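# Seat keyed shaft in loose gearbox bore

## Task

Lower the shaft, narrow end first, into the gearbox bore from above until its shoulder rests on the top rim of the bore. The gearbox is free and must be left upright on its output flange. The fit is tight. The shaft's two keys are aligned, and the key on the narrow end may enter only the keyway, the slot cut in the bore wall. The shaft must stay seated by itself, since a result held only by the robot does not count. Finally open the hand and move the robot away.

## Robot and tools

Robot: two six-joint arms, left_arm and right_arm, facing each other across a table. Each carries the same five-finger right hand, so the hands are not mirror copies and every hand axis and number means the same on both. The names are labels only and do not match image sides.

World frame: origin on the table top, midway between the two arm bases. z = 0 is the table surface and +z is up. left_arm's base is on the +y side. Positions are in metres and orientations are quaternions (w, x, y, z). Reported hand positions can be a little off, more so at long reach.

Hand point: a spot 0.05 m in front of the palm, where the index pad meets the thumb tip in a pinch. Its axes are +z along the straight fingers, +y out of the palm, and +x across the palm away from the thumb. Straight fingers extend 0.06 to 0.07 m past it. A wrist bracket on the little-finger side sticks out and can collide with things.

A row is 28 numbers, each from -1 to 1. The first 14 are for left_arm and the next 14 for right_arm, and you always send all 28. Each block is in this order: dx, dy, dz, rx, ry, rz, little, ring, middle, index, thumb_bend, thumb_turn, force_limit, speed.

dx to rz are an offset, not a pose. They are expressed in the hand point's own axes and measured from the hand point's pose at the start of the action. For the first action of a call, that start pose is the last one reported. rx, ry, rz together form one rotation vector. Scale: 1.0 is 0.6 m or 180 degrees. To hold an arm still, send zeros, or in a reply's first call send the offset back to its wanted pose.

Finger targets (little, ring, middle, index, thumb_bend): +1 is straight or open and -1 is fully curled. thumb_turn: +1 puts the thumb beside the palm and -1 puts it opposite the fingers. A pinch is roughly index -0.22, thumb_bend -0.75, thumb_turn -0.57.

force_limit runs linearly from -1 (about 0 N) to +1 (10 N at a fingertip, 15 N for the thumb motors). It stops closing motors only. speed runs from near zero at -1 to full at +1, where a full stroke takes 0.6 s.

There is no 'no change' value for the hand. To keep a hand as it is, resend the eight hand numbers of its last executed row; if there was none, send hand_measured plus hand_force_limit and hand_speed. A motor only starts when its target changes by 0.01 or more. It then locks on arrival or when it reaches force_limit. Close at speed -0.9 or lower for a gentle grip. For a wrap grip, turn the thumb fully in front of the palm before reaching the object; this holds objects 0.035 to 0.08 m across.

execute_actions(actions): a list of actions. Each action is up to 15 rows, one per 1/30 s step. A short table repeats its final row until all 15 steps are used. Each control step clips the commanded pose to within 100 mm and 16 degrees of the measured one, so a far target may take several actions. An empty list just returns the state and images.

move(target, speed, stop_force, blocking): target is one 28-number row, with offsets taken from the last reported pose. Both hand points travel straight toward their targets, and the paths finish together in 0.5 to 10 s. speed is the top speed in m/s, from 0.002 to 0.5 (default 0.25); the turn rate is capped at twice that value in rad/s. The hand numbers in the row are sent at the start.

stop_force is optional, one value in N from 9 to 40 for both arms. An arm's path ends when its wrist sensor reads that much extra push against the direction of travel for two steps. That arm then backs off to where it was two steps earlier and holds. It is measured along the line to the target, so it is unreliable if the hand also rotates. Leave it out when moving an arm off something it is pressing on. It is not allowed with blocking=false. Arms are stiff, so aiming past a contact without stop_force, or moving fast into contact, can trigger a fault.

The move line reports the ending for each arm: done, off_target, moving, held (a check blocked the last step), contact (stop_force ended the path), or fault. limits=paced means the pose was clipped, and limits=held means some steps were blocked along the way.

wait(seconds): 0 to 10. Lets the scene run while the arms hold their last command, and returns early when a running move finishes. stop(): brakes a running move. zoom_image(camera, region): gives a closer view of [x0, y0, x1, y1] pixels, at most 504 by 504, from cam_high, cam_left_wrist or cam_right_wrist. show_instructions(): shows the reference images. finished_scene(scene): ends the current scene irreversibly and reports success.

Results: each arm's hand position, quaternion and velocities; the 'Hand target' the controller is heading for; joint positions and torques; and wrist force and torque along the end effector axes. Sensor readings carry noise, an offset within about 4 N, and saturate near 50 N. The hand fields hand_measured, hand_stopped_by (moving/target/force/stalled/fault) and hand_load_n list six values in motor order. Loads near 0 mean the grip was lost. 'pose unreachable' means a clearance check altered the command. Step readings list positions, and HELD marks steps that were blocked.

Avoid the following. Do not let the arms or hands collide or press on each other. Do not knock anything off the table. Do not tip the loose gearbox. Avoid slams, drops and hard pushes. A joint torque over its limit (wrist joints 25.4 N m), or any outside force of 150 N, freezes that arm for 10 s. Sustained loads heat the motors, and at 85 °C the brakes engage. The simulation keeps running while you compose a reply, so keep the hands holding something stable in the meantime. Objects may occasionally be nudged by outside pushes.

Each tool is called after ">>>" as a command line: name --argument value for each argument, lists and objects as JSON in quotes; but a table of rows of numbers goes row by row, as --pt "numbers of a row", without its own name.

Reference images:

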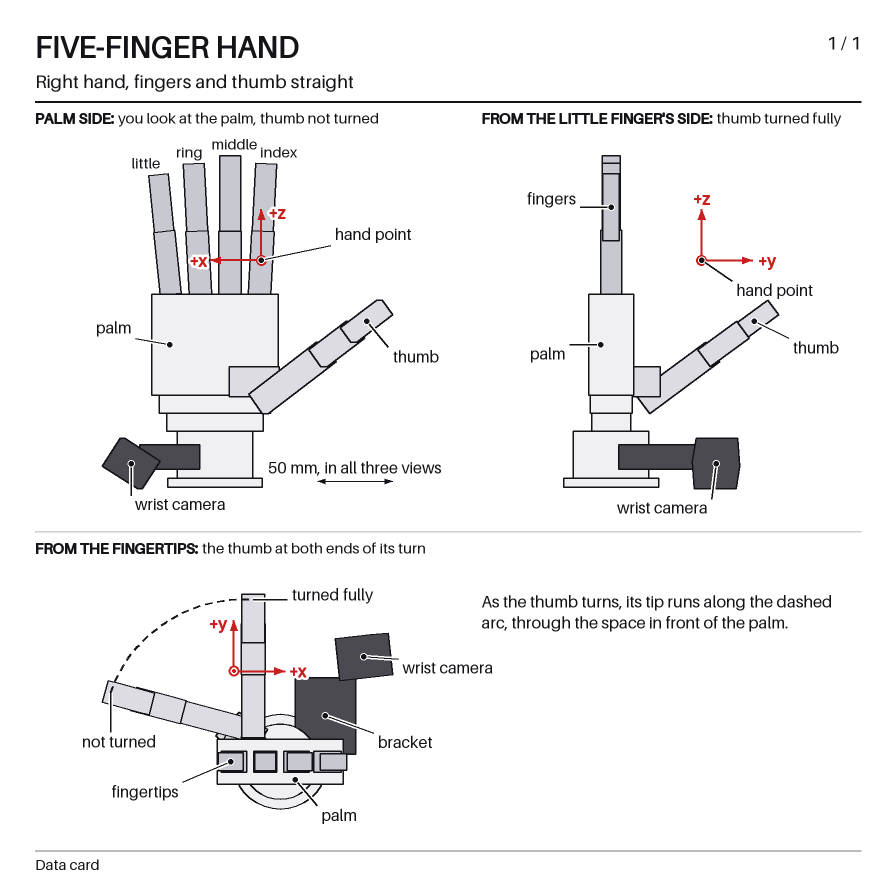

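## Session

>>> execute_actions --actions '[]'

Scene clock: 0.00 s.
left_arm: end_effector_position=(+0.2497, +0.4560, +0.4834) hand_measured=(+1.000, +1.000, +1.000, +1.000, +1.000, +1.000) hand_load_n=(+0.0, +0.0, +0.0, +0.0, +0.0, +0.0) hand_stopped_by=(target, target, target, target, target, target) hand_force_limit=0.00 hand_speed=-0.80 end_effector_quat_wxyz=(+0.022, +0.298, +0.954, -0.022) end_effector_velocity=(-0.000, +0.000, +0.000) end_effector_angular_velocity=(-0.002, +0.000, +0.001) | right_arm: end_effector_position=(+0.0538, -0.2446, +0.4849) hand_measured=(+1.000, +1.000, +1.000, +1.000, +1.000, +1.000) hand_load_n=(+0.0, +0.0, +0.0, +0.0, +0.0, +0.0) hand_stopped_by=(target, target, target, target, target, target) hand_force_limit=0.00 hand_speed=-0.80 end_effector_quat_wxyz=(+0.001, -0.380, +0.925, -0.006) end_effector_velocity=(-0.000, +0.000, +0.000) end_effector_angular_velocity=(+0.001, -0.001, +0.000)
Joint positions: left_arm=[ 0.545 -1.749  1.333  1.925  1.581 -1.889] | right_arm=[-1.179 -1.732  1.328  1.973  1.582 -1.887]
Joint velocities: left_arm=[ 0.001 -0.001 -0.001 -0.     0.001 -0.   ] | right_arm=[ 0.001 -0.    -0.    -0.001 -0.     0.   ]
Joint torques (N m, as the arm reports them, + toward a larger angle): no reading
Motor temperatures (°C, as the motors report them): left_arm=[27 27 28 32 35 31] | right_arm=[28 27 27 30 35 33]
Wrist force (N, on the end effector, along its own x y z axes, offset not removed): no reading
Wrist torque (N m, same axes, about the end effector's origin, offset not removed): no reading
Hand target (left_arm): +0.250, +0.456, +0.483; +0.022, +0.298, +0.954, -0.022
Hand target (right_arm): +0.054, -0.245, +0.485; +0.001, -0.380, +0.925, -0.006

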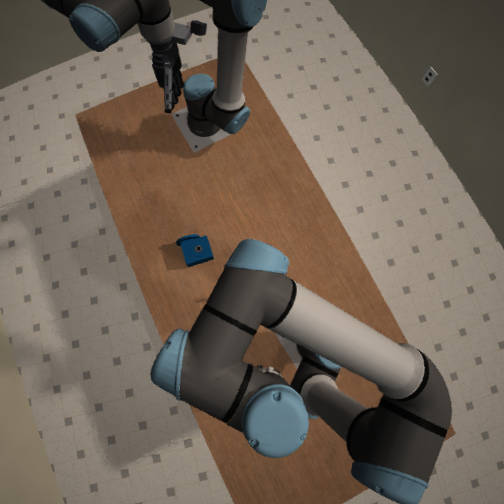

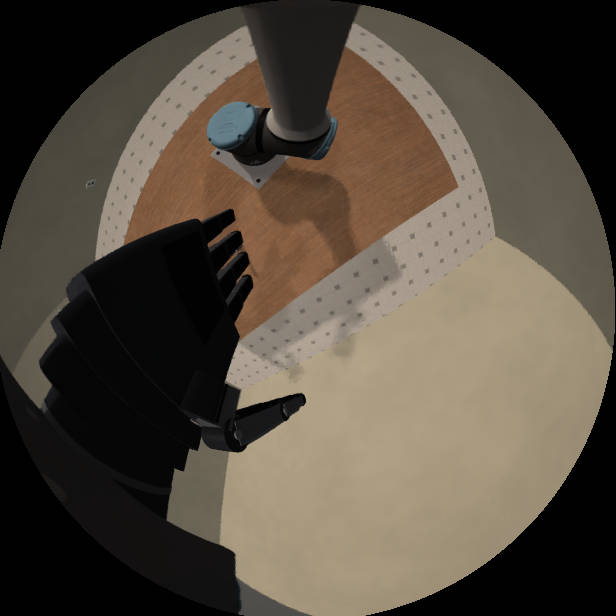

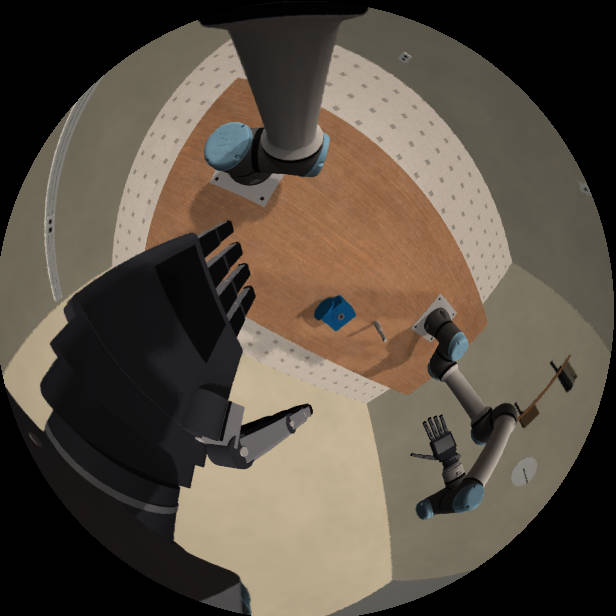

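>>> zoom_image --camera "cam_right_wrist" --region '[300, 270, 420, 370]'

>>> zoom_image --camera "cam_high" --region '[150, 210, 250, 310]'

Region (300, 270, 420, 370) of cam_right_wrist's 616x616 image, scaled by 4.200, with more detail than that image has.

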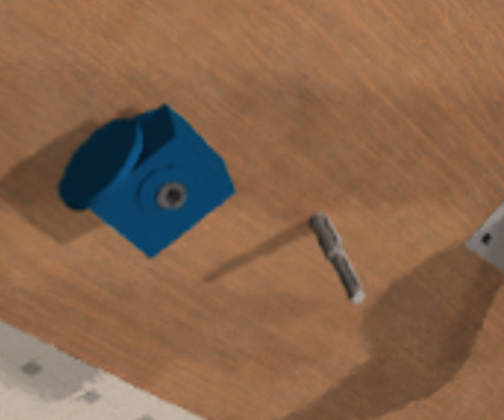

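Region (150, 210, 250, 310) of cam_high's 504x504 image, scaled by 5.040, with more detail than that image has.

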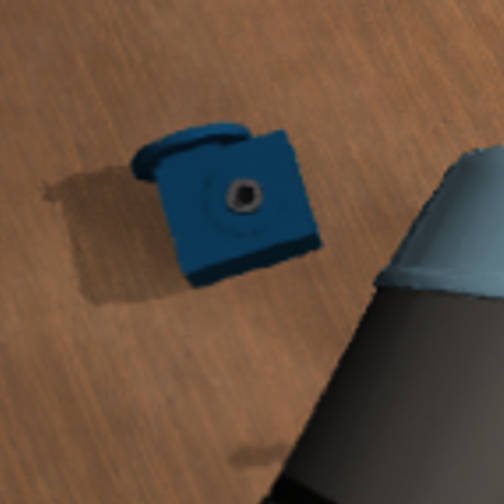

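>>> move --target '[0.03,-0.44,0.42,0,0,0,1,1,1,1,1,1,0,-0.8,0,0,0,0,0,0,1,1,1,1,1,1,0,-0.8]' --speed 0.3

Scene clock: 2.47 s.
left_arm: end_effector_position=(+0.0915, +0.2359, +0.2383) hand_measured=(+1.000, +1.000, +1.000, +1.000, +1.000, +1.000) hand_load_n=(+0.0, +0.0, +0.0, +0.0, +0.0, +0.0) hand_stopped_by=(target, target, target, target, target, target) hand_force_limit=0.00 hand_speed=-0.80 end_effector_quat_wxyz=(+0.022, +0.298, +0.954, -0.023) end_effector_velocity=(-0.000, -0.000, -0.001) end_effector_angular_velocity=(+0.001, -0.000, +0.000) | right_arm: end_effector_position=(+0.0538, -0.2446, +0.4849) hand_measured=(+1.000, +1.000, +1.000, +1.000, +1.000, +1.000) hand_load_n=(+0.0, +0.0, +0.0, +0.0, +0.0, +0.0) hand_stopped_by=(target, target, target, target, target, target) hand_force_limit=0.00 hand_speed=-0.80 end_effector_quat_wxyz=(+0.001, -0.380, +0.925, -0.006) end_effector_velocity=(+0.000, +0.000, +0.000) end_effector_angular_velocity=(+0.002, -0.000, +0.000)
Joint positions: left_arm=[-0.371 -1.62   1.863  1.282  1.529 -2.804] | right_arm=[-1.179 -1.732  1.328  1.973  1.582 -1.887]
Joint velocities: left_arm=[-0.     0.001  0.001 -0.001  0.    -0.001] | right_arm=[-0.    -0.    -0.    -0.001 -0.002 -0.   ]
Joint torques (N m, as the arm reports them, + toward a larger angle): left_arm=[-11.01  -8.92 -28.14   0.09  -2.    -1.64] | right_arm=[ -1.34  -7.46 -17.87   2.65  -0.07   0.21]
Motor temperatures (°C, as the motors report them): left_arm=[27 27 28 32 35 31] | right_arm=[28 27 27 30 35 33]
Wrist force (N, on the end effector, along its own x y z axes, offset not removed): left_arm=[-3.4 0.8 0.2] | right_arm=[-1.2 -0.3 0.3]
Wrist torque (N m, same axes, about the end effector's origin, offset not removed): left_arm=[0.11 0.41 -0.17] | right_arm=[-0.07 0.24 0.14]
Hand target (left_arm): +0.092, +0.236, +0.238; +0.022, +0.298, +0.954, -0.023
Hand target (right_arm): +0.054, -0.245, +0.485; +0.001, -0.380, +0.925, -0.006
Off the commanded pose (left_arm): 0.001 m, 0 deg.
Off the commanded pose (right_arm): 0.000 m, 0 deg.
move: done
camera_calibration (this result's frames):
cam_left_wrist: T_world_to_cam=[[0.653354, 0.757044, 0.00360418, -0.23967], [0.594564, -0.516064, 0.616581, -0.0875858], [0.468639, -0.400702, -0.787283, 0.36724], [0, 0, 0, 1]] pos_world=[0.036562, 0.283395, 0.343989]
cam_right_wrist: T_world_to_cam=[[-0.589342, 0.807873, -0.00414362, 0.231754], [0.683911, 0.501629, 0.529749, -0.16397], [0.430049, 0.30937, -0.848144, 0.592567], [0, 0, 0, 1]] pos_world=[-0.00610957, -0.288298, 0.590406]

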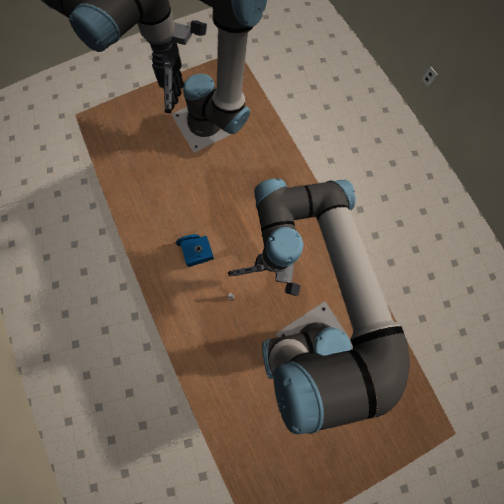

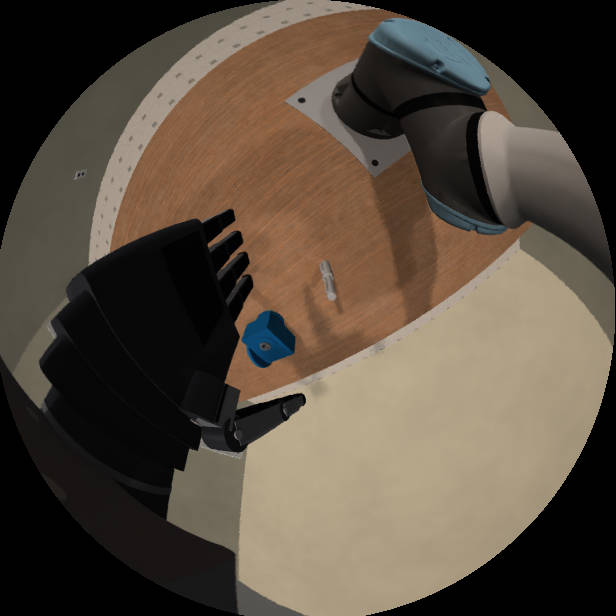

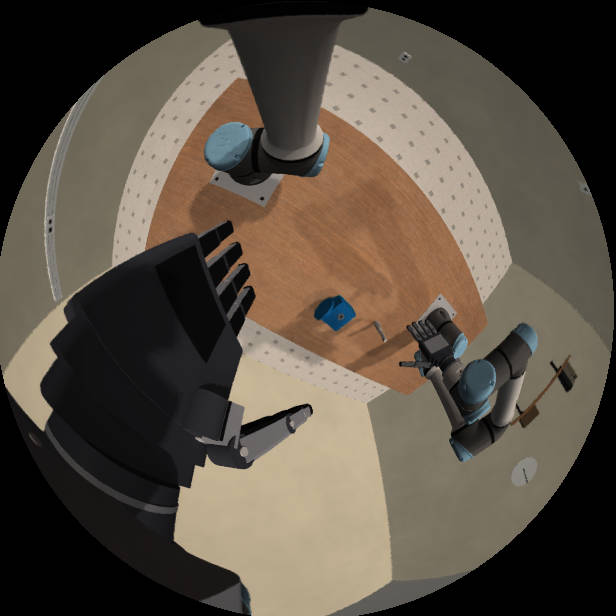

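>>> zoom_image --camera "cam_left_wrist" --region '[290, 245, 370, 315]'

>>> zoom_image --camera "cam_left_wrist" --region '[230, 300, 310, 380]'

>>> zoom_image --camera "cam_high" --region '[205, 275, 255, 315]'

Region (290, 245, 370, 315) of cam_left_wrist's 616x616 image, scaled by 6.300, with more detail than that image has; it fills the top 441 rows of this view, and the rest is white.

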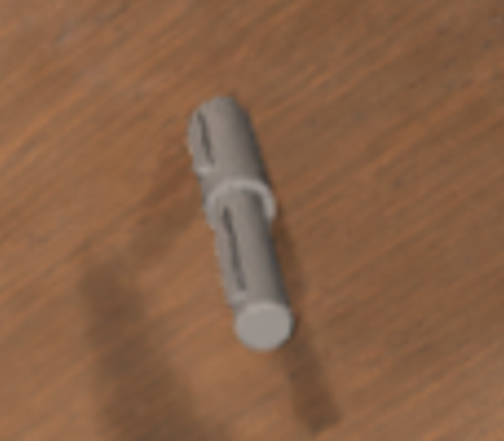

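Region (230, 300, 310, 380) of cam_left_wrist's 616x616 image, scaled by 6.300, with more detail than that image has.

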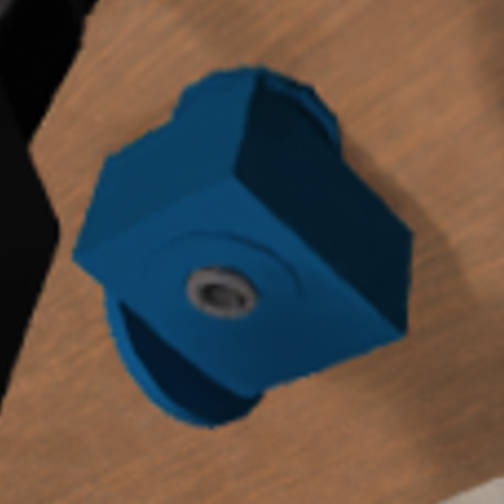

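Region (205, 275, 255, 315) of cam_high's 504x504 image, scaled by 10.080, with more detail than that image has; it fills the top 403 rows of this view, and the rest is white.

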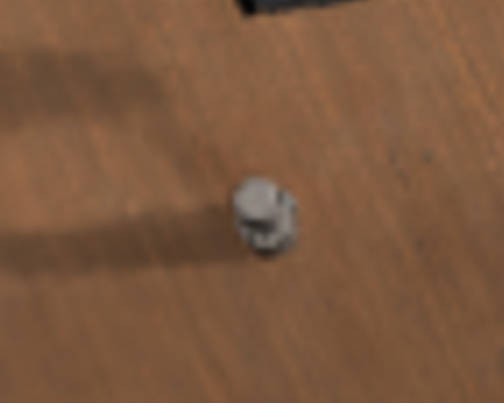

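>>> move --target '[-0.03,0.44,-0.42,0,0,0,1,1,1,1,1,1,0,-0.8,-0.2,0.26,0.22,0,0,0.915,1,1,1,1,1,-1,0,0]' --speed 0.4

>>> move --target '[0,0,0,0,0,0,1,1,1,1,1,1,0,-0.8,0.2,0,0.2,0,0.5,0,1,1,1,1,1,-1,0,0]' --speed 0.3

Scene clock: 8.20 s.
left_arm: end_effector_position=(+0.2497, +0.4560, +0.4834) hand_measured=(+1.000, +1.000, +1.000, +1.000, +1.000, +1.000) hand_load_n=(+0.0, +0.0, +0.0, +0.0, +0.0, +0.0) hand_stopped_by=(target, target, target, target, target, target) hand_force_limit=0.00 hand_speed=-0.80 end_effector_quat_wxyz=(+0.022, +0.298, +0.954, -0.022) end_effector_velocity=(+0.001, -0.000, +0.000) end_effector_angular_velocity=(-0.000, +0.001, -0.000) | right_arm: end_effector_position=(+0.0300, -0.0508, +0.3508) hand_measured=(+1.000, +1.000, +1.000, +1.000, +1.000, -1.000) hand_load_n=(+0.0, +0.0, +0.0, +0.0, +0.0, +0.0) hand_stopped_by=(target, target, target, target, target, target) hand_force_limit=0.00 hand_speed=0.00 end_effector_quat_wxyz=(+0.006, +0.866, +0.500, +0.000) end_effector_velocity=(+0.000, +0.001, -0.000) end_effector_angular_velocity=(+0.000, -0.001, -0.008)
Joint positions: left_arm=[ 0.544 -1.749  1.333  1.925  1.581 -1.889] | right_arm=[-0.391 -1.031  0.845  1.764  1.581  1.774]
Joint velocities: left_arm=[ 0.005  0.004 -0.004  0.     0.001  0.005] | right_arm=[-0.     0.003 -0.004  0.     0.001  0.007]
Joint torques (N m, as the arm reports them, + toward a larger angle): left_arm=[ 12.17  -2.57 -25.09   4.09   1.91   2.14] | right_arm=[-14.63 -28.93 -29.39   4.18   2.54   1.72]
Motor temperatures (°C, as the motors report them): left_arm=[27 27 28 32 35 31] | right_arm=[28 27 27 30 35 33]
Wrist force (N, on the end effector, along its own x y z axes, offset not removed): left_arm=[-0.7 -0.6 -3.6] | right_arm=[-4.0 -0.6 1.8]
Wrist torque (N m, same axes, about the end effector's origin, offset not removed): left_arm=[0.19 0.16 -0.15] | right_arm=[-0.19 0.69 0.00]
Hand target (left_arm): +0.250, +0.456, +0.483; +0.022, +0.298, +0.954, -0.022
Hand target (right_arm): +0.030, -0.051, +0.351; +0.006, +0.866, +0.500, +0.000
Off the commanded pose (left_arm): 0.001 m, 0 deg.
Off the commanded pose (right_arm): 0.000 m, 0 deg.
move: done
camera_calibration (this result's frames):
cam_left_wrist: T_world_to_cam=[[0.653324, 0.75706, 0.00524563, -0.511299], [0.593263, -0.516251, 0.617676, -0.219291], [0.470326, -0.40043, -0.786415, 0.573305], [0, 0, 0, 1]] pos_world=[0.194502, 0.503443, 0.588989]
cam_right_wrist: T_world_to_cam=[[0.781874, -0.623142, 0.0191528, -0.0613976], [-0.535373, -0.655372, 0.532788, -0.197107], [-0.319451, -0.426827, -0.846032, 0.41343], [0, 0, 0, 1]] pos_world=[0.0745497, 0.00902499, 0.455968]

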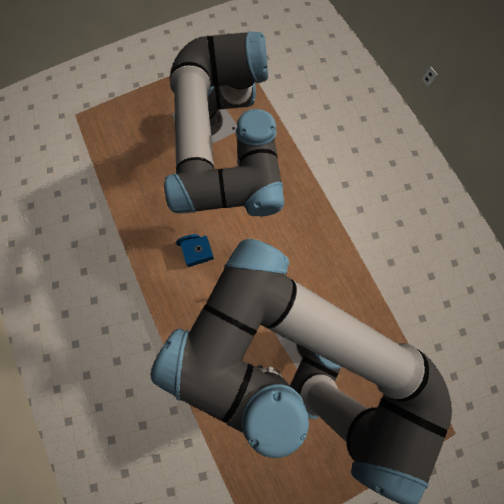

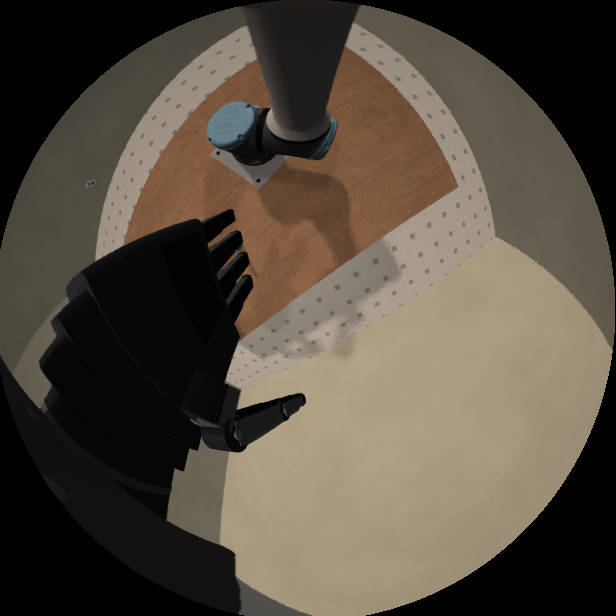

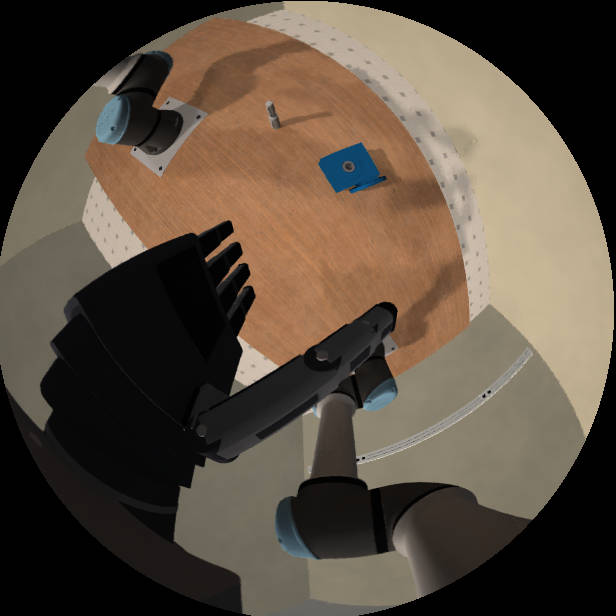

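Scene clock: 11.37 s.
left_arm: end_effector_position=(+0.2497, +0.4560, +0.4834) hand_measured=(+1.000, +1.000, +1.000, +1.000, +1.000, +1.000) hand_load_n=(+0.0, +0.0, +0.0, +0.0, +0.0, +0.0) hand_stopped_by=(target, target, target, target, target, target) hand_force_limit=0.00 hand_speed=-0.80 end_effector_quat_wxyz=(+0.022, +0.298, +0.954, -0.022) end_effector_velocity=(+0.000, -0.000, -0.001) end_effector_angular_velocity=(+0.002, +0.002, +0.001) | right_arm: end_effector_position=(+0.0909, +0.0524, +0.2300) hand_measured=(+1.000, +1.000, +1.000, +1.000, +1.000, -1.000) hand_load_n=(+0.0, +0.0, +0.0, +0.0, +0.0, +0.0) hand_stopped_by=(target, target, target, target, target, target) hand_force_limit=0.00 hand_speed=0.00 end_effector_quat_wxyz=(-0.350, +0.612, +0.358, +0.612) end_effector_velocity=(+0.001, +0.000, -0.001) end_effector_angular_velocity=(+0.008, -0.005, -0.001)
Joint positions: left_arm=[ 0.544 -1.749  1.333  1.925  1.581 -1.889] | right_arm=[-0.309 -1.487  2.097 -0.604  1.855  1.562]
Joint velocities: left_arm=[ 0.001  0.001  0.002 -0.001  0.    -0.   ] | right_arm=[-0.     0.003  0.005 -0.018  0.001 -0.003]
Joint torques (N m, as the arm reports them, + toward a larger angle): left_arm=[-10.96 -15.48  -8.67   0.4   -1.97  -1.33] | right_arm=[-14.64 -12.2   -8.79  -2.96  -2.6   -1.54]
Motor temperatures (°C, as the motors report them): left_arm=[27 27 28 32 35 31] | right_arm=[28 27 27 30 35 33]
Wrist force (N, on the end effector, along its own x y z axes, offset not removed): left_arm=[-2.6 -0.8 0.1] | right_arm=[-1.4 1.7 4.2]
Wrist torque (N m, same axes, about the end effector's origin, offset not removed): left_arm=[-0.14 0.33 -0.31] | right_arm=[-0.05 0.32 0.15]
Hand target (left_arm): +0.250, +0.456, +0.483; +0.022, +0.298, +0.954, -0.022
Hand target (right_arm): +0.091, +0.052, +0.230; -0.350, +0.612, +0.358, +0.612
Off the commanded pose (left_arm): 0.000 m, 0 deg.
Off the commanded pose (right_arm): 0.001 m, 0 deg.
move: done
camera_calibration (this result's frames):
cam_left_wrist: T_world_to_cam=[[0.653324, 0.75706, 0.00524581, -0.511299], [0.593263, -0.516251, 0.617676, -0.219291], [0.470326, -0.40043, -0.786415, 0.573304], [0, 0, 0, 1]] pos_world=[0.194502, 0.503443, 0.588989]
cam_right_wrist: T_world_to_cam=[[0.854635, -0.500344, -0.138761, -0.0191077], [-0.371759, -0.403081, -0.836254, 0.254221], [0.362483, 0.766277, -0.530495, 0.177642], [0, 0, 0, 1]] pos_world=[0.046447, -0.0432116, 0.30418]

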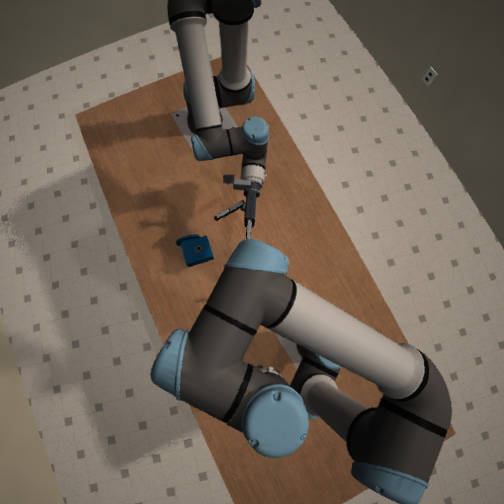

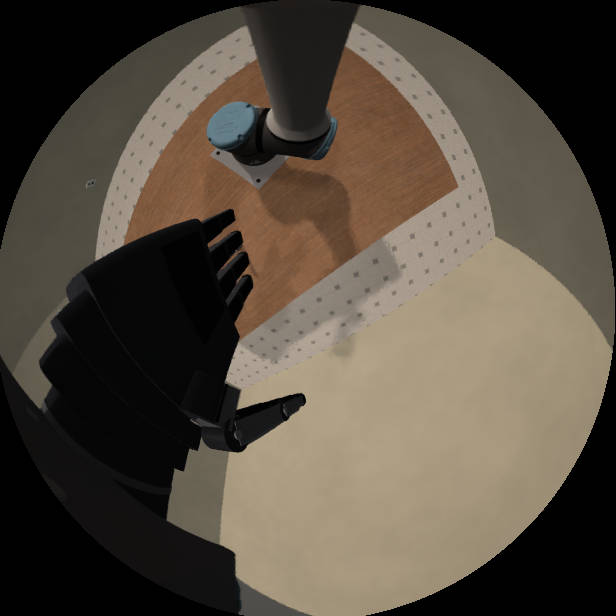

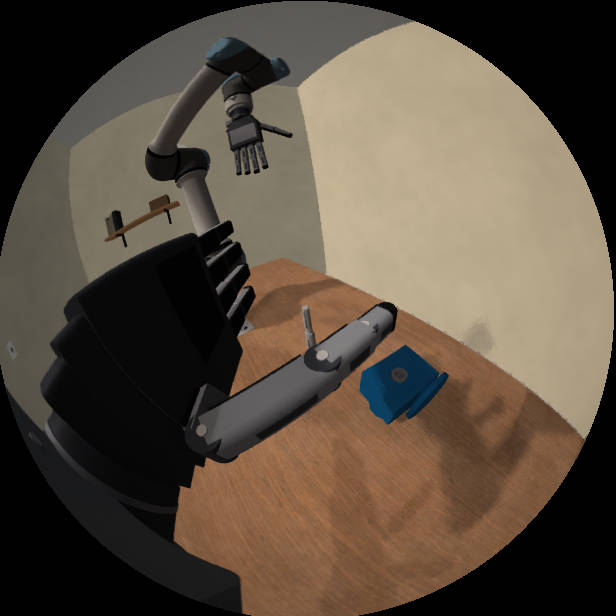

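>>> move --target '[0,0,0,0,0,0,1,1,1,1,1,1,0,-0.8,-0.07,-0.022,0.342,0,0,0,1,1,-0.22,-0.22,-0.75,-1,-0.6,-0.3]'

>>> zoom_image --camera "cam_right_wrist" --region '[200, 230, 420, 450]'

Scene clock: 14.23 s.
left_arm: end_effector_position=(+0.2497, +0.4560, +0.4834) hand_measured=(+1.000, +1.000, +1.000, +1.000, +1.000, +1.000) hand_load_n=(+0.0, +0.0, +0.0, +0.0, +0.0, +0.0) hand_stopped_by=(target, target, target, target, target, target) hand_force_limit=0.00 hand_speed=-0.80 end_effector_quat_wxyz=(+0.022, +0.298, +0.954, -0.022) end_effector_velocity=(+0.000, +0.000, -0.000) end_effector_angular_velocity=(-0.001, -0.002, -0.000) | right_arm: end_effector_position=(+0.1821, +0.2364, +0.1867) hand_measured=(+1.000, +1.000, -0.220, -0.220, -0.748, -1.000) hand_load_n=(+0.0, +0.0, +1.0, +0.0, +1.0, +0.5) hand_stopped_by=(target, target, target, target, target, target) hand_force_limit=-0.60 hand_speed=-0.30 end_effector_quat_wxyz=(-0.350, +0.612, +0.358, +0.612) end_effector_velocity=(-0.000, -0.001, -0.001) end_effector_angular_velocity=(-0.002, +0.001, -0.001)
Joint positions: left_arm=[ 0.544 -1.749  1.333  1.925  1.581 -1.889] | right_arm=[-0.391 -1.035  1.599 -0.559  1.773  1.562]
Joint velocities: left_arm=[ 0.001 -0.001  0.001 -0.001 -0.001  0.001] | right_arm=[ 0.001 -0.     0.     0.002  0.002  0.   ]
Joint torques (N m, as the arm reports them, + toward a larger angle): left_arm=[-11.   -15.37  -8.22   0.33  -1.97  -1.41] | right_arm=[-14.53 -30.15 -30.23  -0.27   2.47   1.78]
Motor temperatures (°C, as the motors report them): left_arm=[27 27 28 32 35 31] | right_arm=[28 27 27 30 35 33]
Wrist force (N, on the end effector, along its own x y z axes, offset not removed): left_arm=[-2.2 -1.4 3.2] | right_arm=[-1.5 -2.0 2.0]
Wrist torque (N m, same axes, about the end effector's origin, offset not removed): left_arm=[-0.36 0.11 -0.19] | right_arm=[-0.47 0.23 -0.01]
Hand target (left_arm): +0.250, +0.456, +0.483; +0.022, +0.298, +0.954, -0.022
Hand target (right_arm): +0.182, +0.236, +0.187; -0.350, +0.612, +0.358, +0.612
Off the commanded pose (left_arm): 0.000 m, 0 deg.
Off the commanded pose (right_arm): 0.000 m, 0 deg.
move: done
camera_calibration (this result's frames):
cam_left_wrist: T_world_to_cam=[[0.653324, 0.75706, 0.00524575, -0.511299], [0.593263, -0.516251, 0.617676, -0.219291], [0.470326, -0.40043, -0.786415, 0.573304], [0, 0, 0, 1]] pos_world=[0.194502, 0.503443, 0.588989]
cam_right_wrist: T_world_to_cam=[[0.854622, -0.500341, -0.13885, -0.0109555], [-0.371834, -0.40306, -0.836231, 0.326167], [0.362436, 0.766291, -0.530508, -0.0193262], [0, 0, 0, 1]] pos_world=[0.137647, 0.140793, 0.260977]

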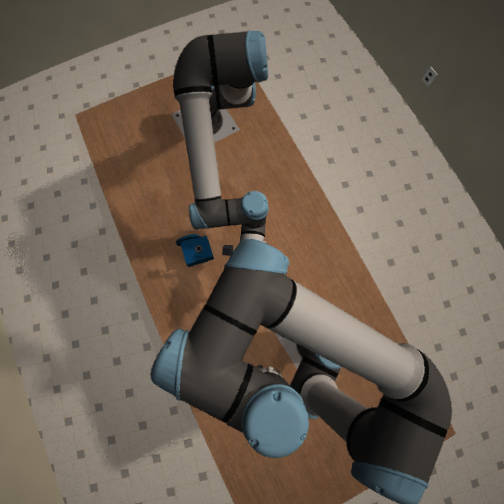

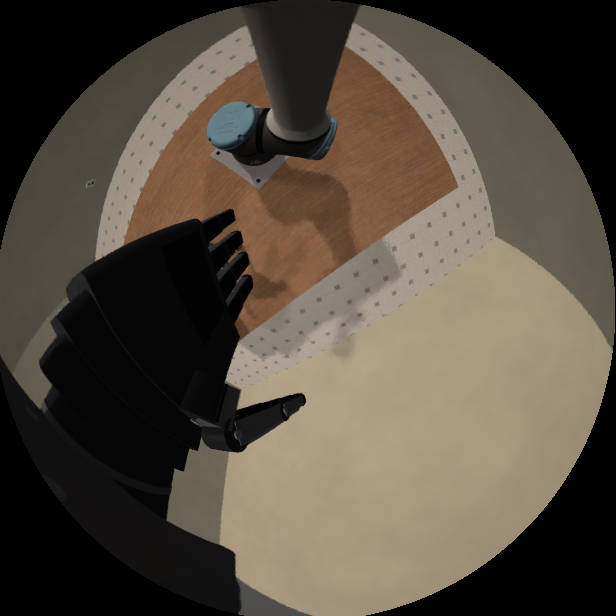

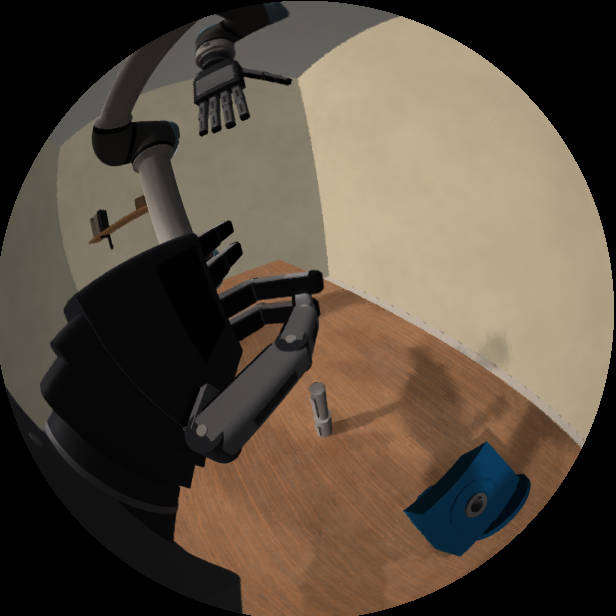

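Region (200, 230, 420, 450) of cam_right_wrist's 616x616 image, scaled by 2.291, with more detail than that image has.

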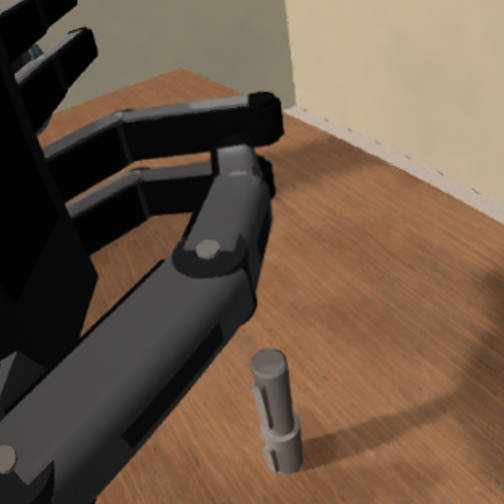

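>>> move --target '[0,0,0,0,0,0,1,1,1,1,1,1,0,-0.8,-0.06,0.005,-0.05,0,0,0,1,1,0.35,0.35,-0.75,-0.8,-0.6,-0.3]' --speed 0.1

>>> zoom_image --camera "cam_right_wrist" --region '[200, 230, 420, 450]'

Scene clock: 15.43 s.
left_arm: end_effector_position=(+0.2497, +0.4560, +0.4834) hand_measured=(+1.000, +1.000, +1.000, +1.000, +1.000, +1.000) hand_load_n=(+0.0, +0.0, +0.0, +0.0, +0.0, +0.0) hand_stopped_by=(target, target, target, target, target, target) hand_force_limit=0.00 hand_speed=-0.80 end_effector_quat_wxyz=(+0.022, +0.298, +0.954, -0.022) end_effector_velocity=(-0.000, -0.000, +0.001) end_effector_angular_velocity=(-0.004, -0.002, -0.000) | right_arm: end_effector_position=(+0.1701, +0.2086, +0.1510) hand_measured=(+1.000, +1.000, +0.350, +0.350, -0.748, -0.800) hand_load_n=(+0.0, +0.0, +0.0, +0.0, +0.0, +0.0) hand_stopped_by=(target, target, target, target, target, target) hand_force_limit=-0.60 hand_speed=-0.30 end_effector_quat_wxyz=(-0.350, +0.612, +0.358, +0.612) end_effector_velocity=(-0.000, -0.001, -0.001) end_effector_angular_velocity=(+0.001, -0.000, +0.000)
Joint positions: left_arm=[ 0.544 -1.749  1.333  1.925  1.581 -1.889] | right_arm=[-0.386 -1.042  1.724 -0.676  1.778  1.562]
Joint velocities: left_arm=[-0.    -0.001 -0.002 -0.     0.001 -0.   ] | right_arm=[-0.    -0.     0.004 -0.005 -0.    -0.   ]
Joint torques (N m, as the arm reports them, + toward a larger angle): left_arm=[-10.35 -15.54  -8.46   0.33  -1.88  -1.44] | right_arm=[ 12.33 -44.98  -7.5   -3.18   1.85  -1.59]
Motor temperatures (°C, as the motors report them): left_arm=[27 27 28 32 35 31] | right_arm=[28 27 27 30 35 33]
Wrist force (N, on the end effector, along its own x y z axes, offset not removed): left_arm=[-3.9 2.7 -1.1] | right_arm=[0.5 -2.2 1.6]
Wrist torque (N m, same axes, about the end effector's origin, offset not removed): left_arm=[0.42 0.48 -0.14] | right_arm=[-0.51 0.03 -0.07]
Hand target (left_arm): +0.250, +0.456, +0.483; +0.022, +0.298, +0.954, -0.022
Hand target (right_arm): +0.170, +0.209, +0.151; -0.350, +0.612, +0.358, +0.612
Off the commanded pose (left_arm): 0.000 m, 0 deg.
Off the commanded pose (right_arm): 0.000 m, 0 deg.
move: done
camera_calibration (this result's frames):
cam_left_wrist: T_world_to_cam=[[0.653324, 0.75706, 0.0052458, -0.511299], [0.593263, -0.516251, 0.617676, -0.219291], [0.470326, -0.40043, -0.786415, 0.573304], [0, 0, 0, 1]] pos_world=[0.194502, 0.503443, 0.588989]
cam_right_wrist: T_world_to_cam=[[0.854591, -0.500392, -0.138864, -0.0195092], [-0.371875, -0.403045, -0.83622, 0.280601], [0.362469, 0.766266, -0.530521, -0.0126291], [0, 0, 0, 1]] pos_world=[0.125599, 0.11301, 0.225235]

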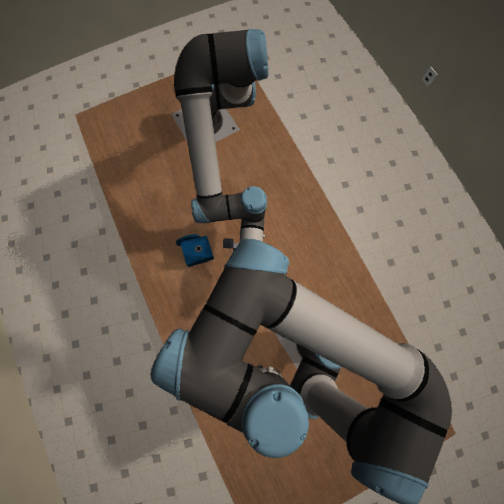

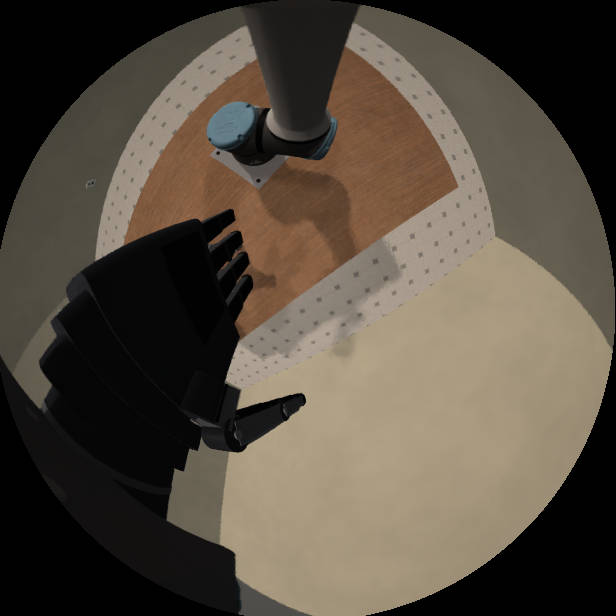

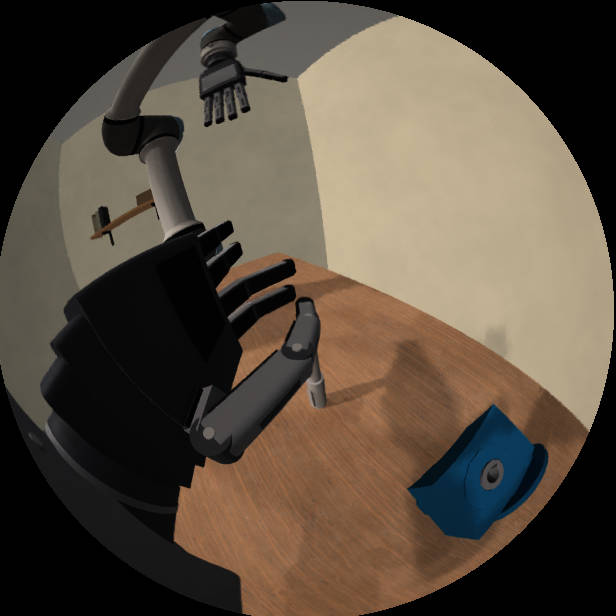

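Region (200, 230, 420, 450) of cam_right_wrist's 616x616 image, scaled by 2.291, with more detail than that image has.

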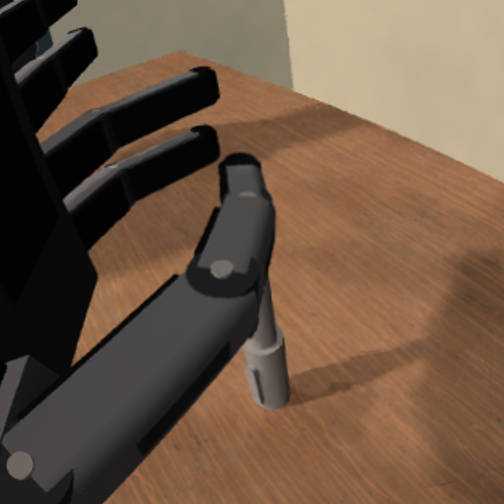

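>>> move --target '[0,0,0,0,0,0,1,1,1,1,1,1,0,-0.8,0,0.003,-0.014,0,0,0,1,1,0.35,0.35,-0.75,-0.8,-0.6,-0.3]' --speed 0.1

>>> move --target '[0,0,0,0,0,0,1,1,1,1,1,1,0,-0.8,-0.12,0,0,0,0,0,1,1,0.35,0.35,-0.75,-0.8,-0.6,-0.3]' --speed 0.07

>>> zoom_image --camera "cam_right_wrist" --region '[220, 210, 400, 390]'

Scene clock: 16.40 s.
left_arm: end_effector_position=(+0.2497, +0.4560, +0.4834) hand_measured=(+1.000, +1.000, +1.000, +1.000, +1.000, +1.000) hand_load_n=(+0.0, +0.0, +0.0, +0.0, +0.0, +0.0) hand_stopped_by=(target, target, target, target, target, target) hand_force_limit=0.00 hand_speed=-0.80 end_effector_quat_wxyz=(+0.022, +0.298, +0.954, -0.022) end_effector_velocity=(+0.000, -0.000, +0.000) end_effector_angular_velocity=(-0.000, -0.000, +0.000) | right_arm: end_effector_position=(+0.1674, +0.2006, +0.1511) hand_measured=(+1.000, +1.000, +0.350, +0.350, -0.748, -0.800) hand_load_n=(+0.0, +0.0, +0.0, +0.0, +0.0, +0.0) hand_stopped_by=(target, target, target, target, target, target) hand_force_limit=-0.60 hand_speed=-0.30 end_effector_quat_wxyz=(-0.350, +0.612, +0.358, +0.612) end_effector_velocity=(-0.001, -0.001, +0.000) end_effector_angular_velocity=(+0.001, -0.000, +0.001)
Joint positions: left_arm=[ 0.544 -1.749  1.333  1.925  1.581 -1.889] | right_arm=[-0.386 -1.058  1.75  -0.686  1.778  1.562]
Joint velocities: left_arm=[-0.001  0.    -0.001 -0.     0.    -0.001] | right_arm=[ 0.001 -0.003  0.006 -0.004 -0.     0.   ]
Joint torques (N m, as the arm reports them, + toward a larger angle): left_arm=[-11.68 -14.75  -8.31   0.29  -1.92  -1.33] | right_arm=[  7.3  -44.04  -8.34  -2.96   0.42  -0.05]
Motor temperatures (°C, as the motors report them): left_arm=[27 27 28 32 35 31] | right_arm=[28 27 27 30 35 33]
Wrist force (N, on the end effector, along its own x y z axes, offset not removed): left_arm=[-0.8 -0.5 1.1] | right_arm=[-0.7 -0.5 4.2]
Wrist torque (N m, same axes, about the end effector's origin, offset not removed): left_arm=[-0.14 0.03 0.00] | right_arm=[-0.40 -0.04 0.16]
Hand target (left_arm): +0.250, +0.456, +0.483; +0.022, +0.298, +0.954, -0.022
Hand target (right_arm): +0.167, +0.200, +0.151; -0.350, +0.612, +0.358, +0.612
Off the commanded pose (left_arm): 0.000 m, 0 deg.
Off the commanded pose (right_arm): 0.000 m, 0 deg.
move: done
camera_calibration (this result's frames):
cam_left_wrist: T_world_to_cam=[[0.653324, 0.75706, 0.00524586, -0.511299], [0.593263, -0.516251, 0.617676, -0.219292], [0.470326, -0.40043, -0.786415, 0.573304], [0, 0, 0, 1]] pos_world=[0.194502, 0.503443, 0.588989]
cam_right_wrist: T_world_to_cam=[[0.854599, -0.500384, -0.138839, -0.0212962], [-0.371855, -0.403064, -0.83622, 0.276427], [0.36247, 0.766261, -0.530528, -0.0054621], [0, 0, 0, 1]] pos_world=[0.12297, 0.104947, 0.225299]

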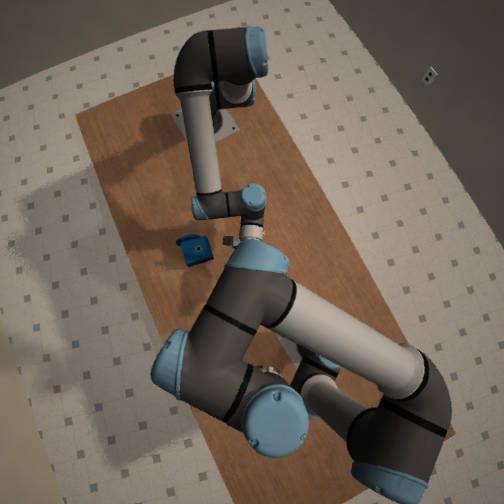

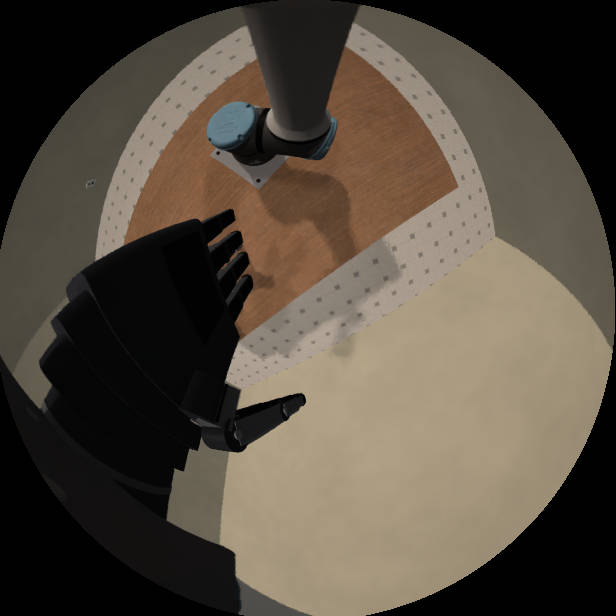

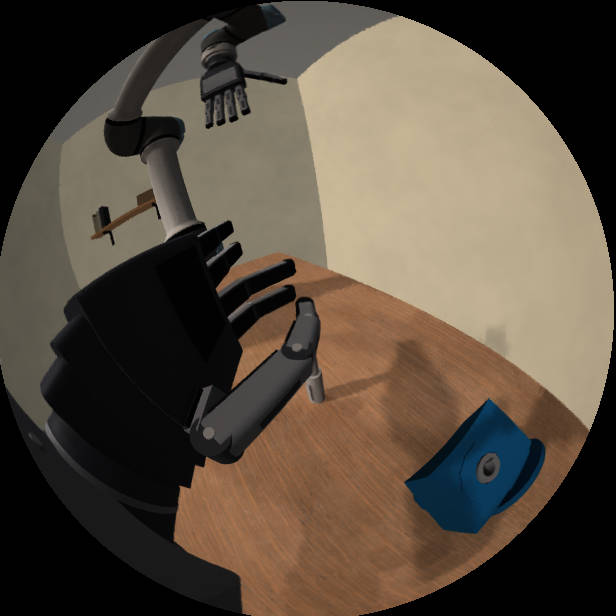

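Scene clock: 17.80 s.
left_arm: end_effector_position=(+0.2497, +0.4560, +0.4834) hand_measured=(+1.000, +1.000, +1.000, +1.000, +1.000, +1.000) hand_load_n=(+0.0, +0.0, +0.0, +0.0, +0.0, +0.0) hand_stopped_by=(target, target, target, target, target, target) hand_force_limit=0.00 hand_speed=-0.80 end_effector_quat_wxyz=(+0.022, +0.298, +0.954, -0.022) end_effector_velocity=(+0.000, +0.000, -0.000) end_effector_angular_velocity=(+0.002, +0.000, -0.001) | right_arm: end_effector_position=(+0.1680, +0.1999, +0.0791) hand_measured=(+1.000, +1.000, +0.350, +0.350, -0.748, -0.800) hand_load_n=(+0.0, +0.0, +0.0, +0.0, +0.0, +0.0) hand_stopped_by=(target, target, target, target, target, target) hand_force_limit=-0.60 hand_speed=-0.30 end_effector_quat_wxyz=(-0.350, +0.612, +0.358, +0.612) end_effector_velocity=(+0.000, +0.000, -0.001) end_effector_angular_velocity=(+0.001, -0.002, +0.001)
Joint positions: left_arm=[ 0.544 -1.749  1.333  1.925  1.581 -1.889] | right_arm=[-0.387 -0.939  1.789 -0.845  1.777  1.562]
Joint velocities: left_arm=[-0.     0.     0.001  0.001 -0.001  0.001] | right_arm=[-0.     0.003 -0.    -0.005 -0.001 -0.001]
Joint torques (N m, as the arm reports them, + toward a larger angle): left_arm=[-10.57 -15.7   -7.85   0.36  -1.86  -1.46] | right_arm=[-14.37 -29.29  -6.22  -2.91  -2.64  -1.52]
Motor temperatures (°C, as the motors report them): left_arm=[27 27 28 32 35 31] | right_arm=[28 27 27 30 35 33]
Wrist force (N, on the end effector, along its own x y z axes, offset not removed): left_arm=[-1.7 0.4 1.0] | right_arm=[0.8 -1.2 0.5]
Wrist torque (N m, same axes, about the end effector's origin, offset not removed): left_arm=[-0.05 0.03 -0.07] | right_arm=[-0.29 0.04 0.20]
Hand target (left_arm): +0.250, +0.456, +0.483; +0.022, +0.298, +0.954, -0.022
Hand target (right_arm): +0.168, +0.200, +0.079; -0.350, +0.612, +0.358, +0.612
Off the commanded pose (left_arm): 0.000 m, 0 deg.
Off the commanded pose (right_arm): 0.000 m, 0 deg.
move: done
camera_calibration (this result's frames):
cam_left_wrist: T_world_to_cam=[[0.653324, 0.75706, 0.00524579, -0.511299], [0.593263, -0.516252, 0.617676, -0.219291], [0.470326, -0.400431, -0.786415, 0.573304], [0, 0, 0, 1]] pos_world=[0.194502, 0.503443, 0.588989]
cam_right_wrist: T_world_to_cam=[[0.854584, -0.500379, -0.138948, -0.032086], [-0.37194, -0.403025, -0.836201, 0.216208], [0.362418, 0.766284, -0.53053, -0.0432645], [0, 0, 0, 1]] pos_world=[0.123517, 0.104235, 0.153382]

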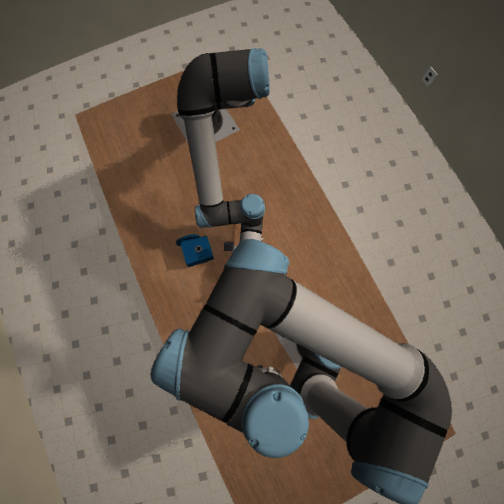

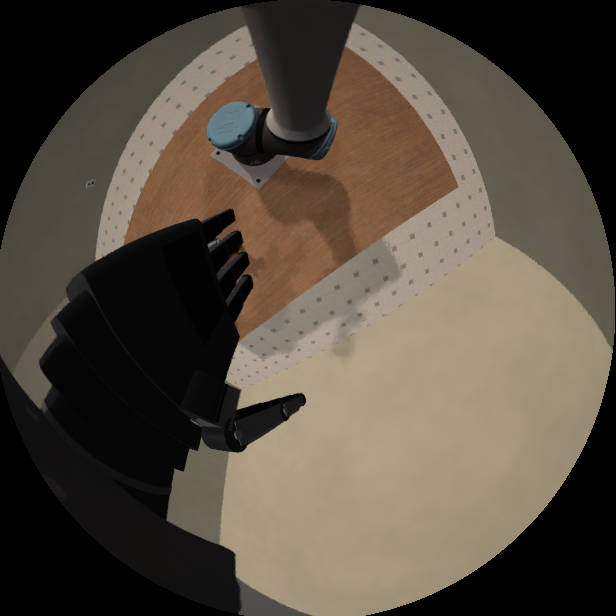

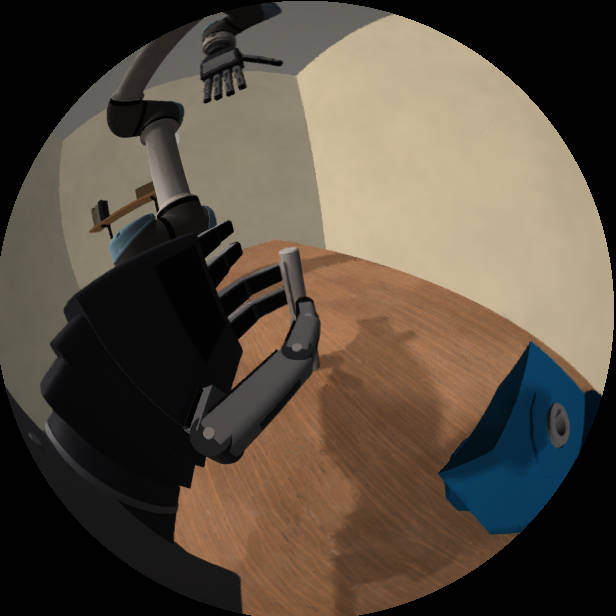

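Region (220, 210, 400, 390) of cam_right_wrist's 616x616 image, scaled by 2.800, with more detail than that image has.

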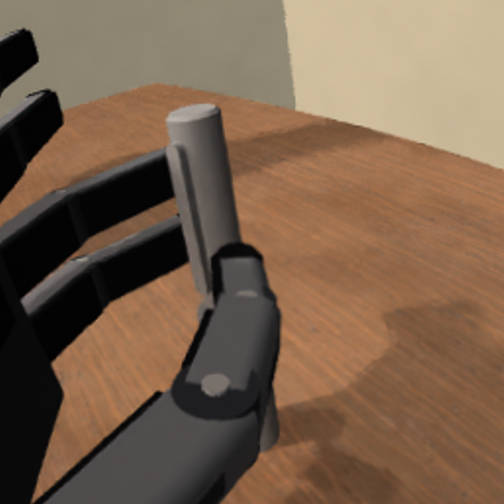

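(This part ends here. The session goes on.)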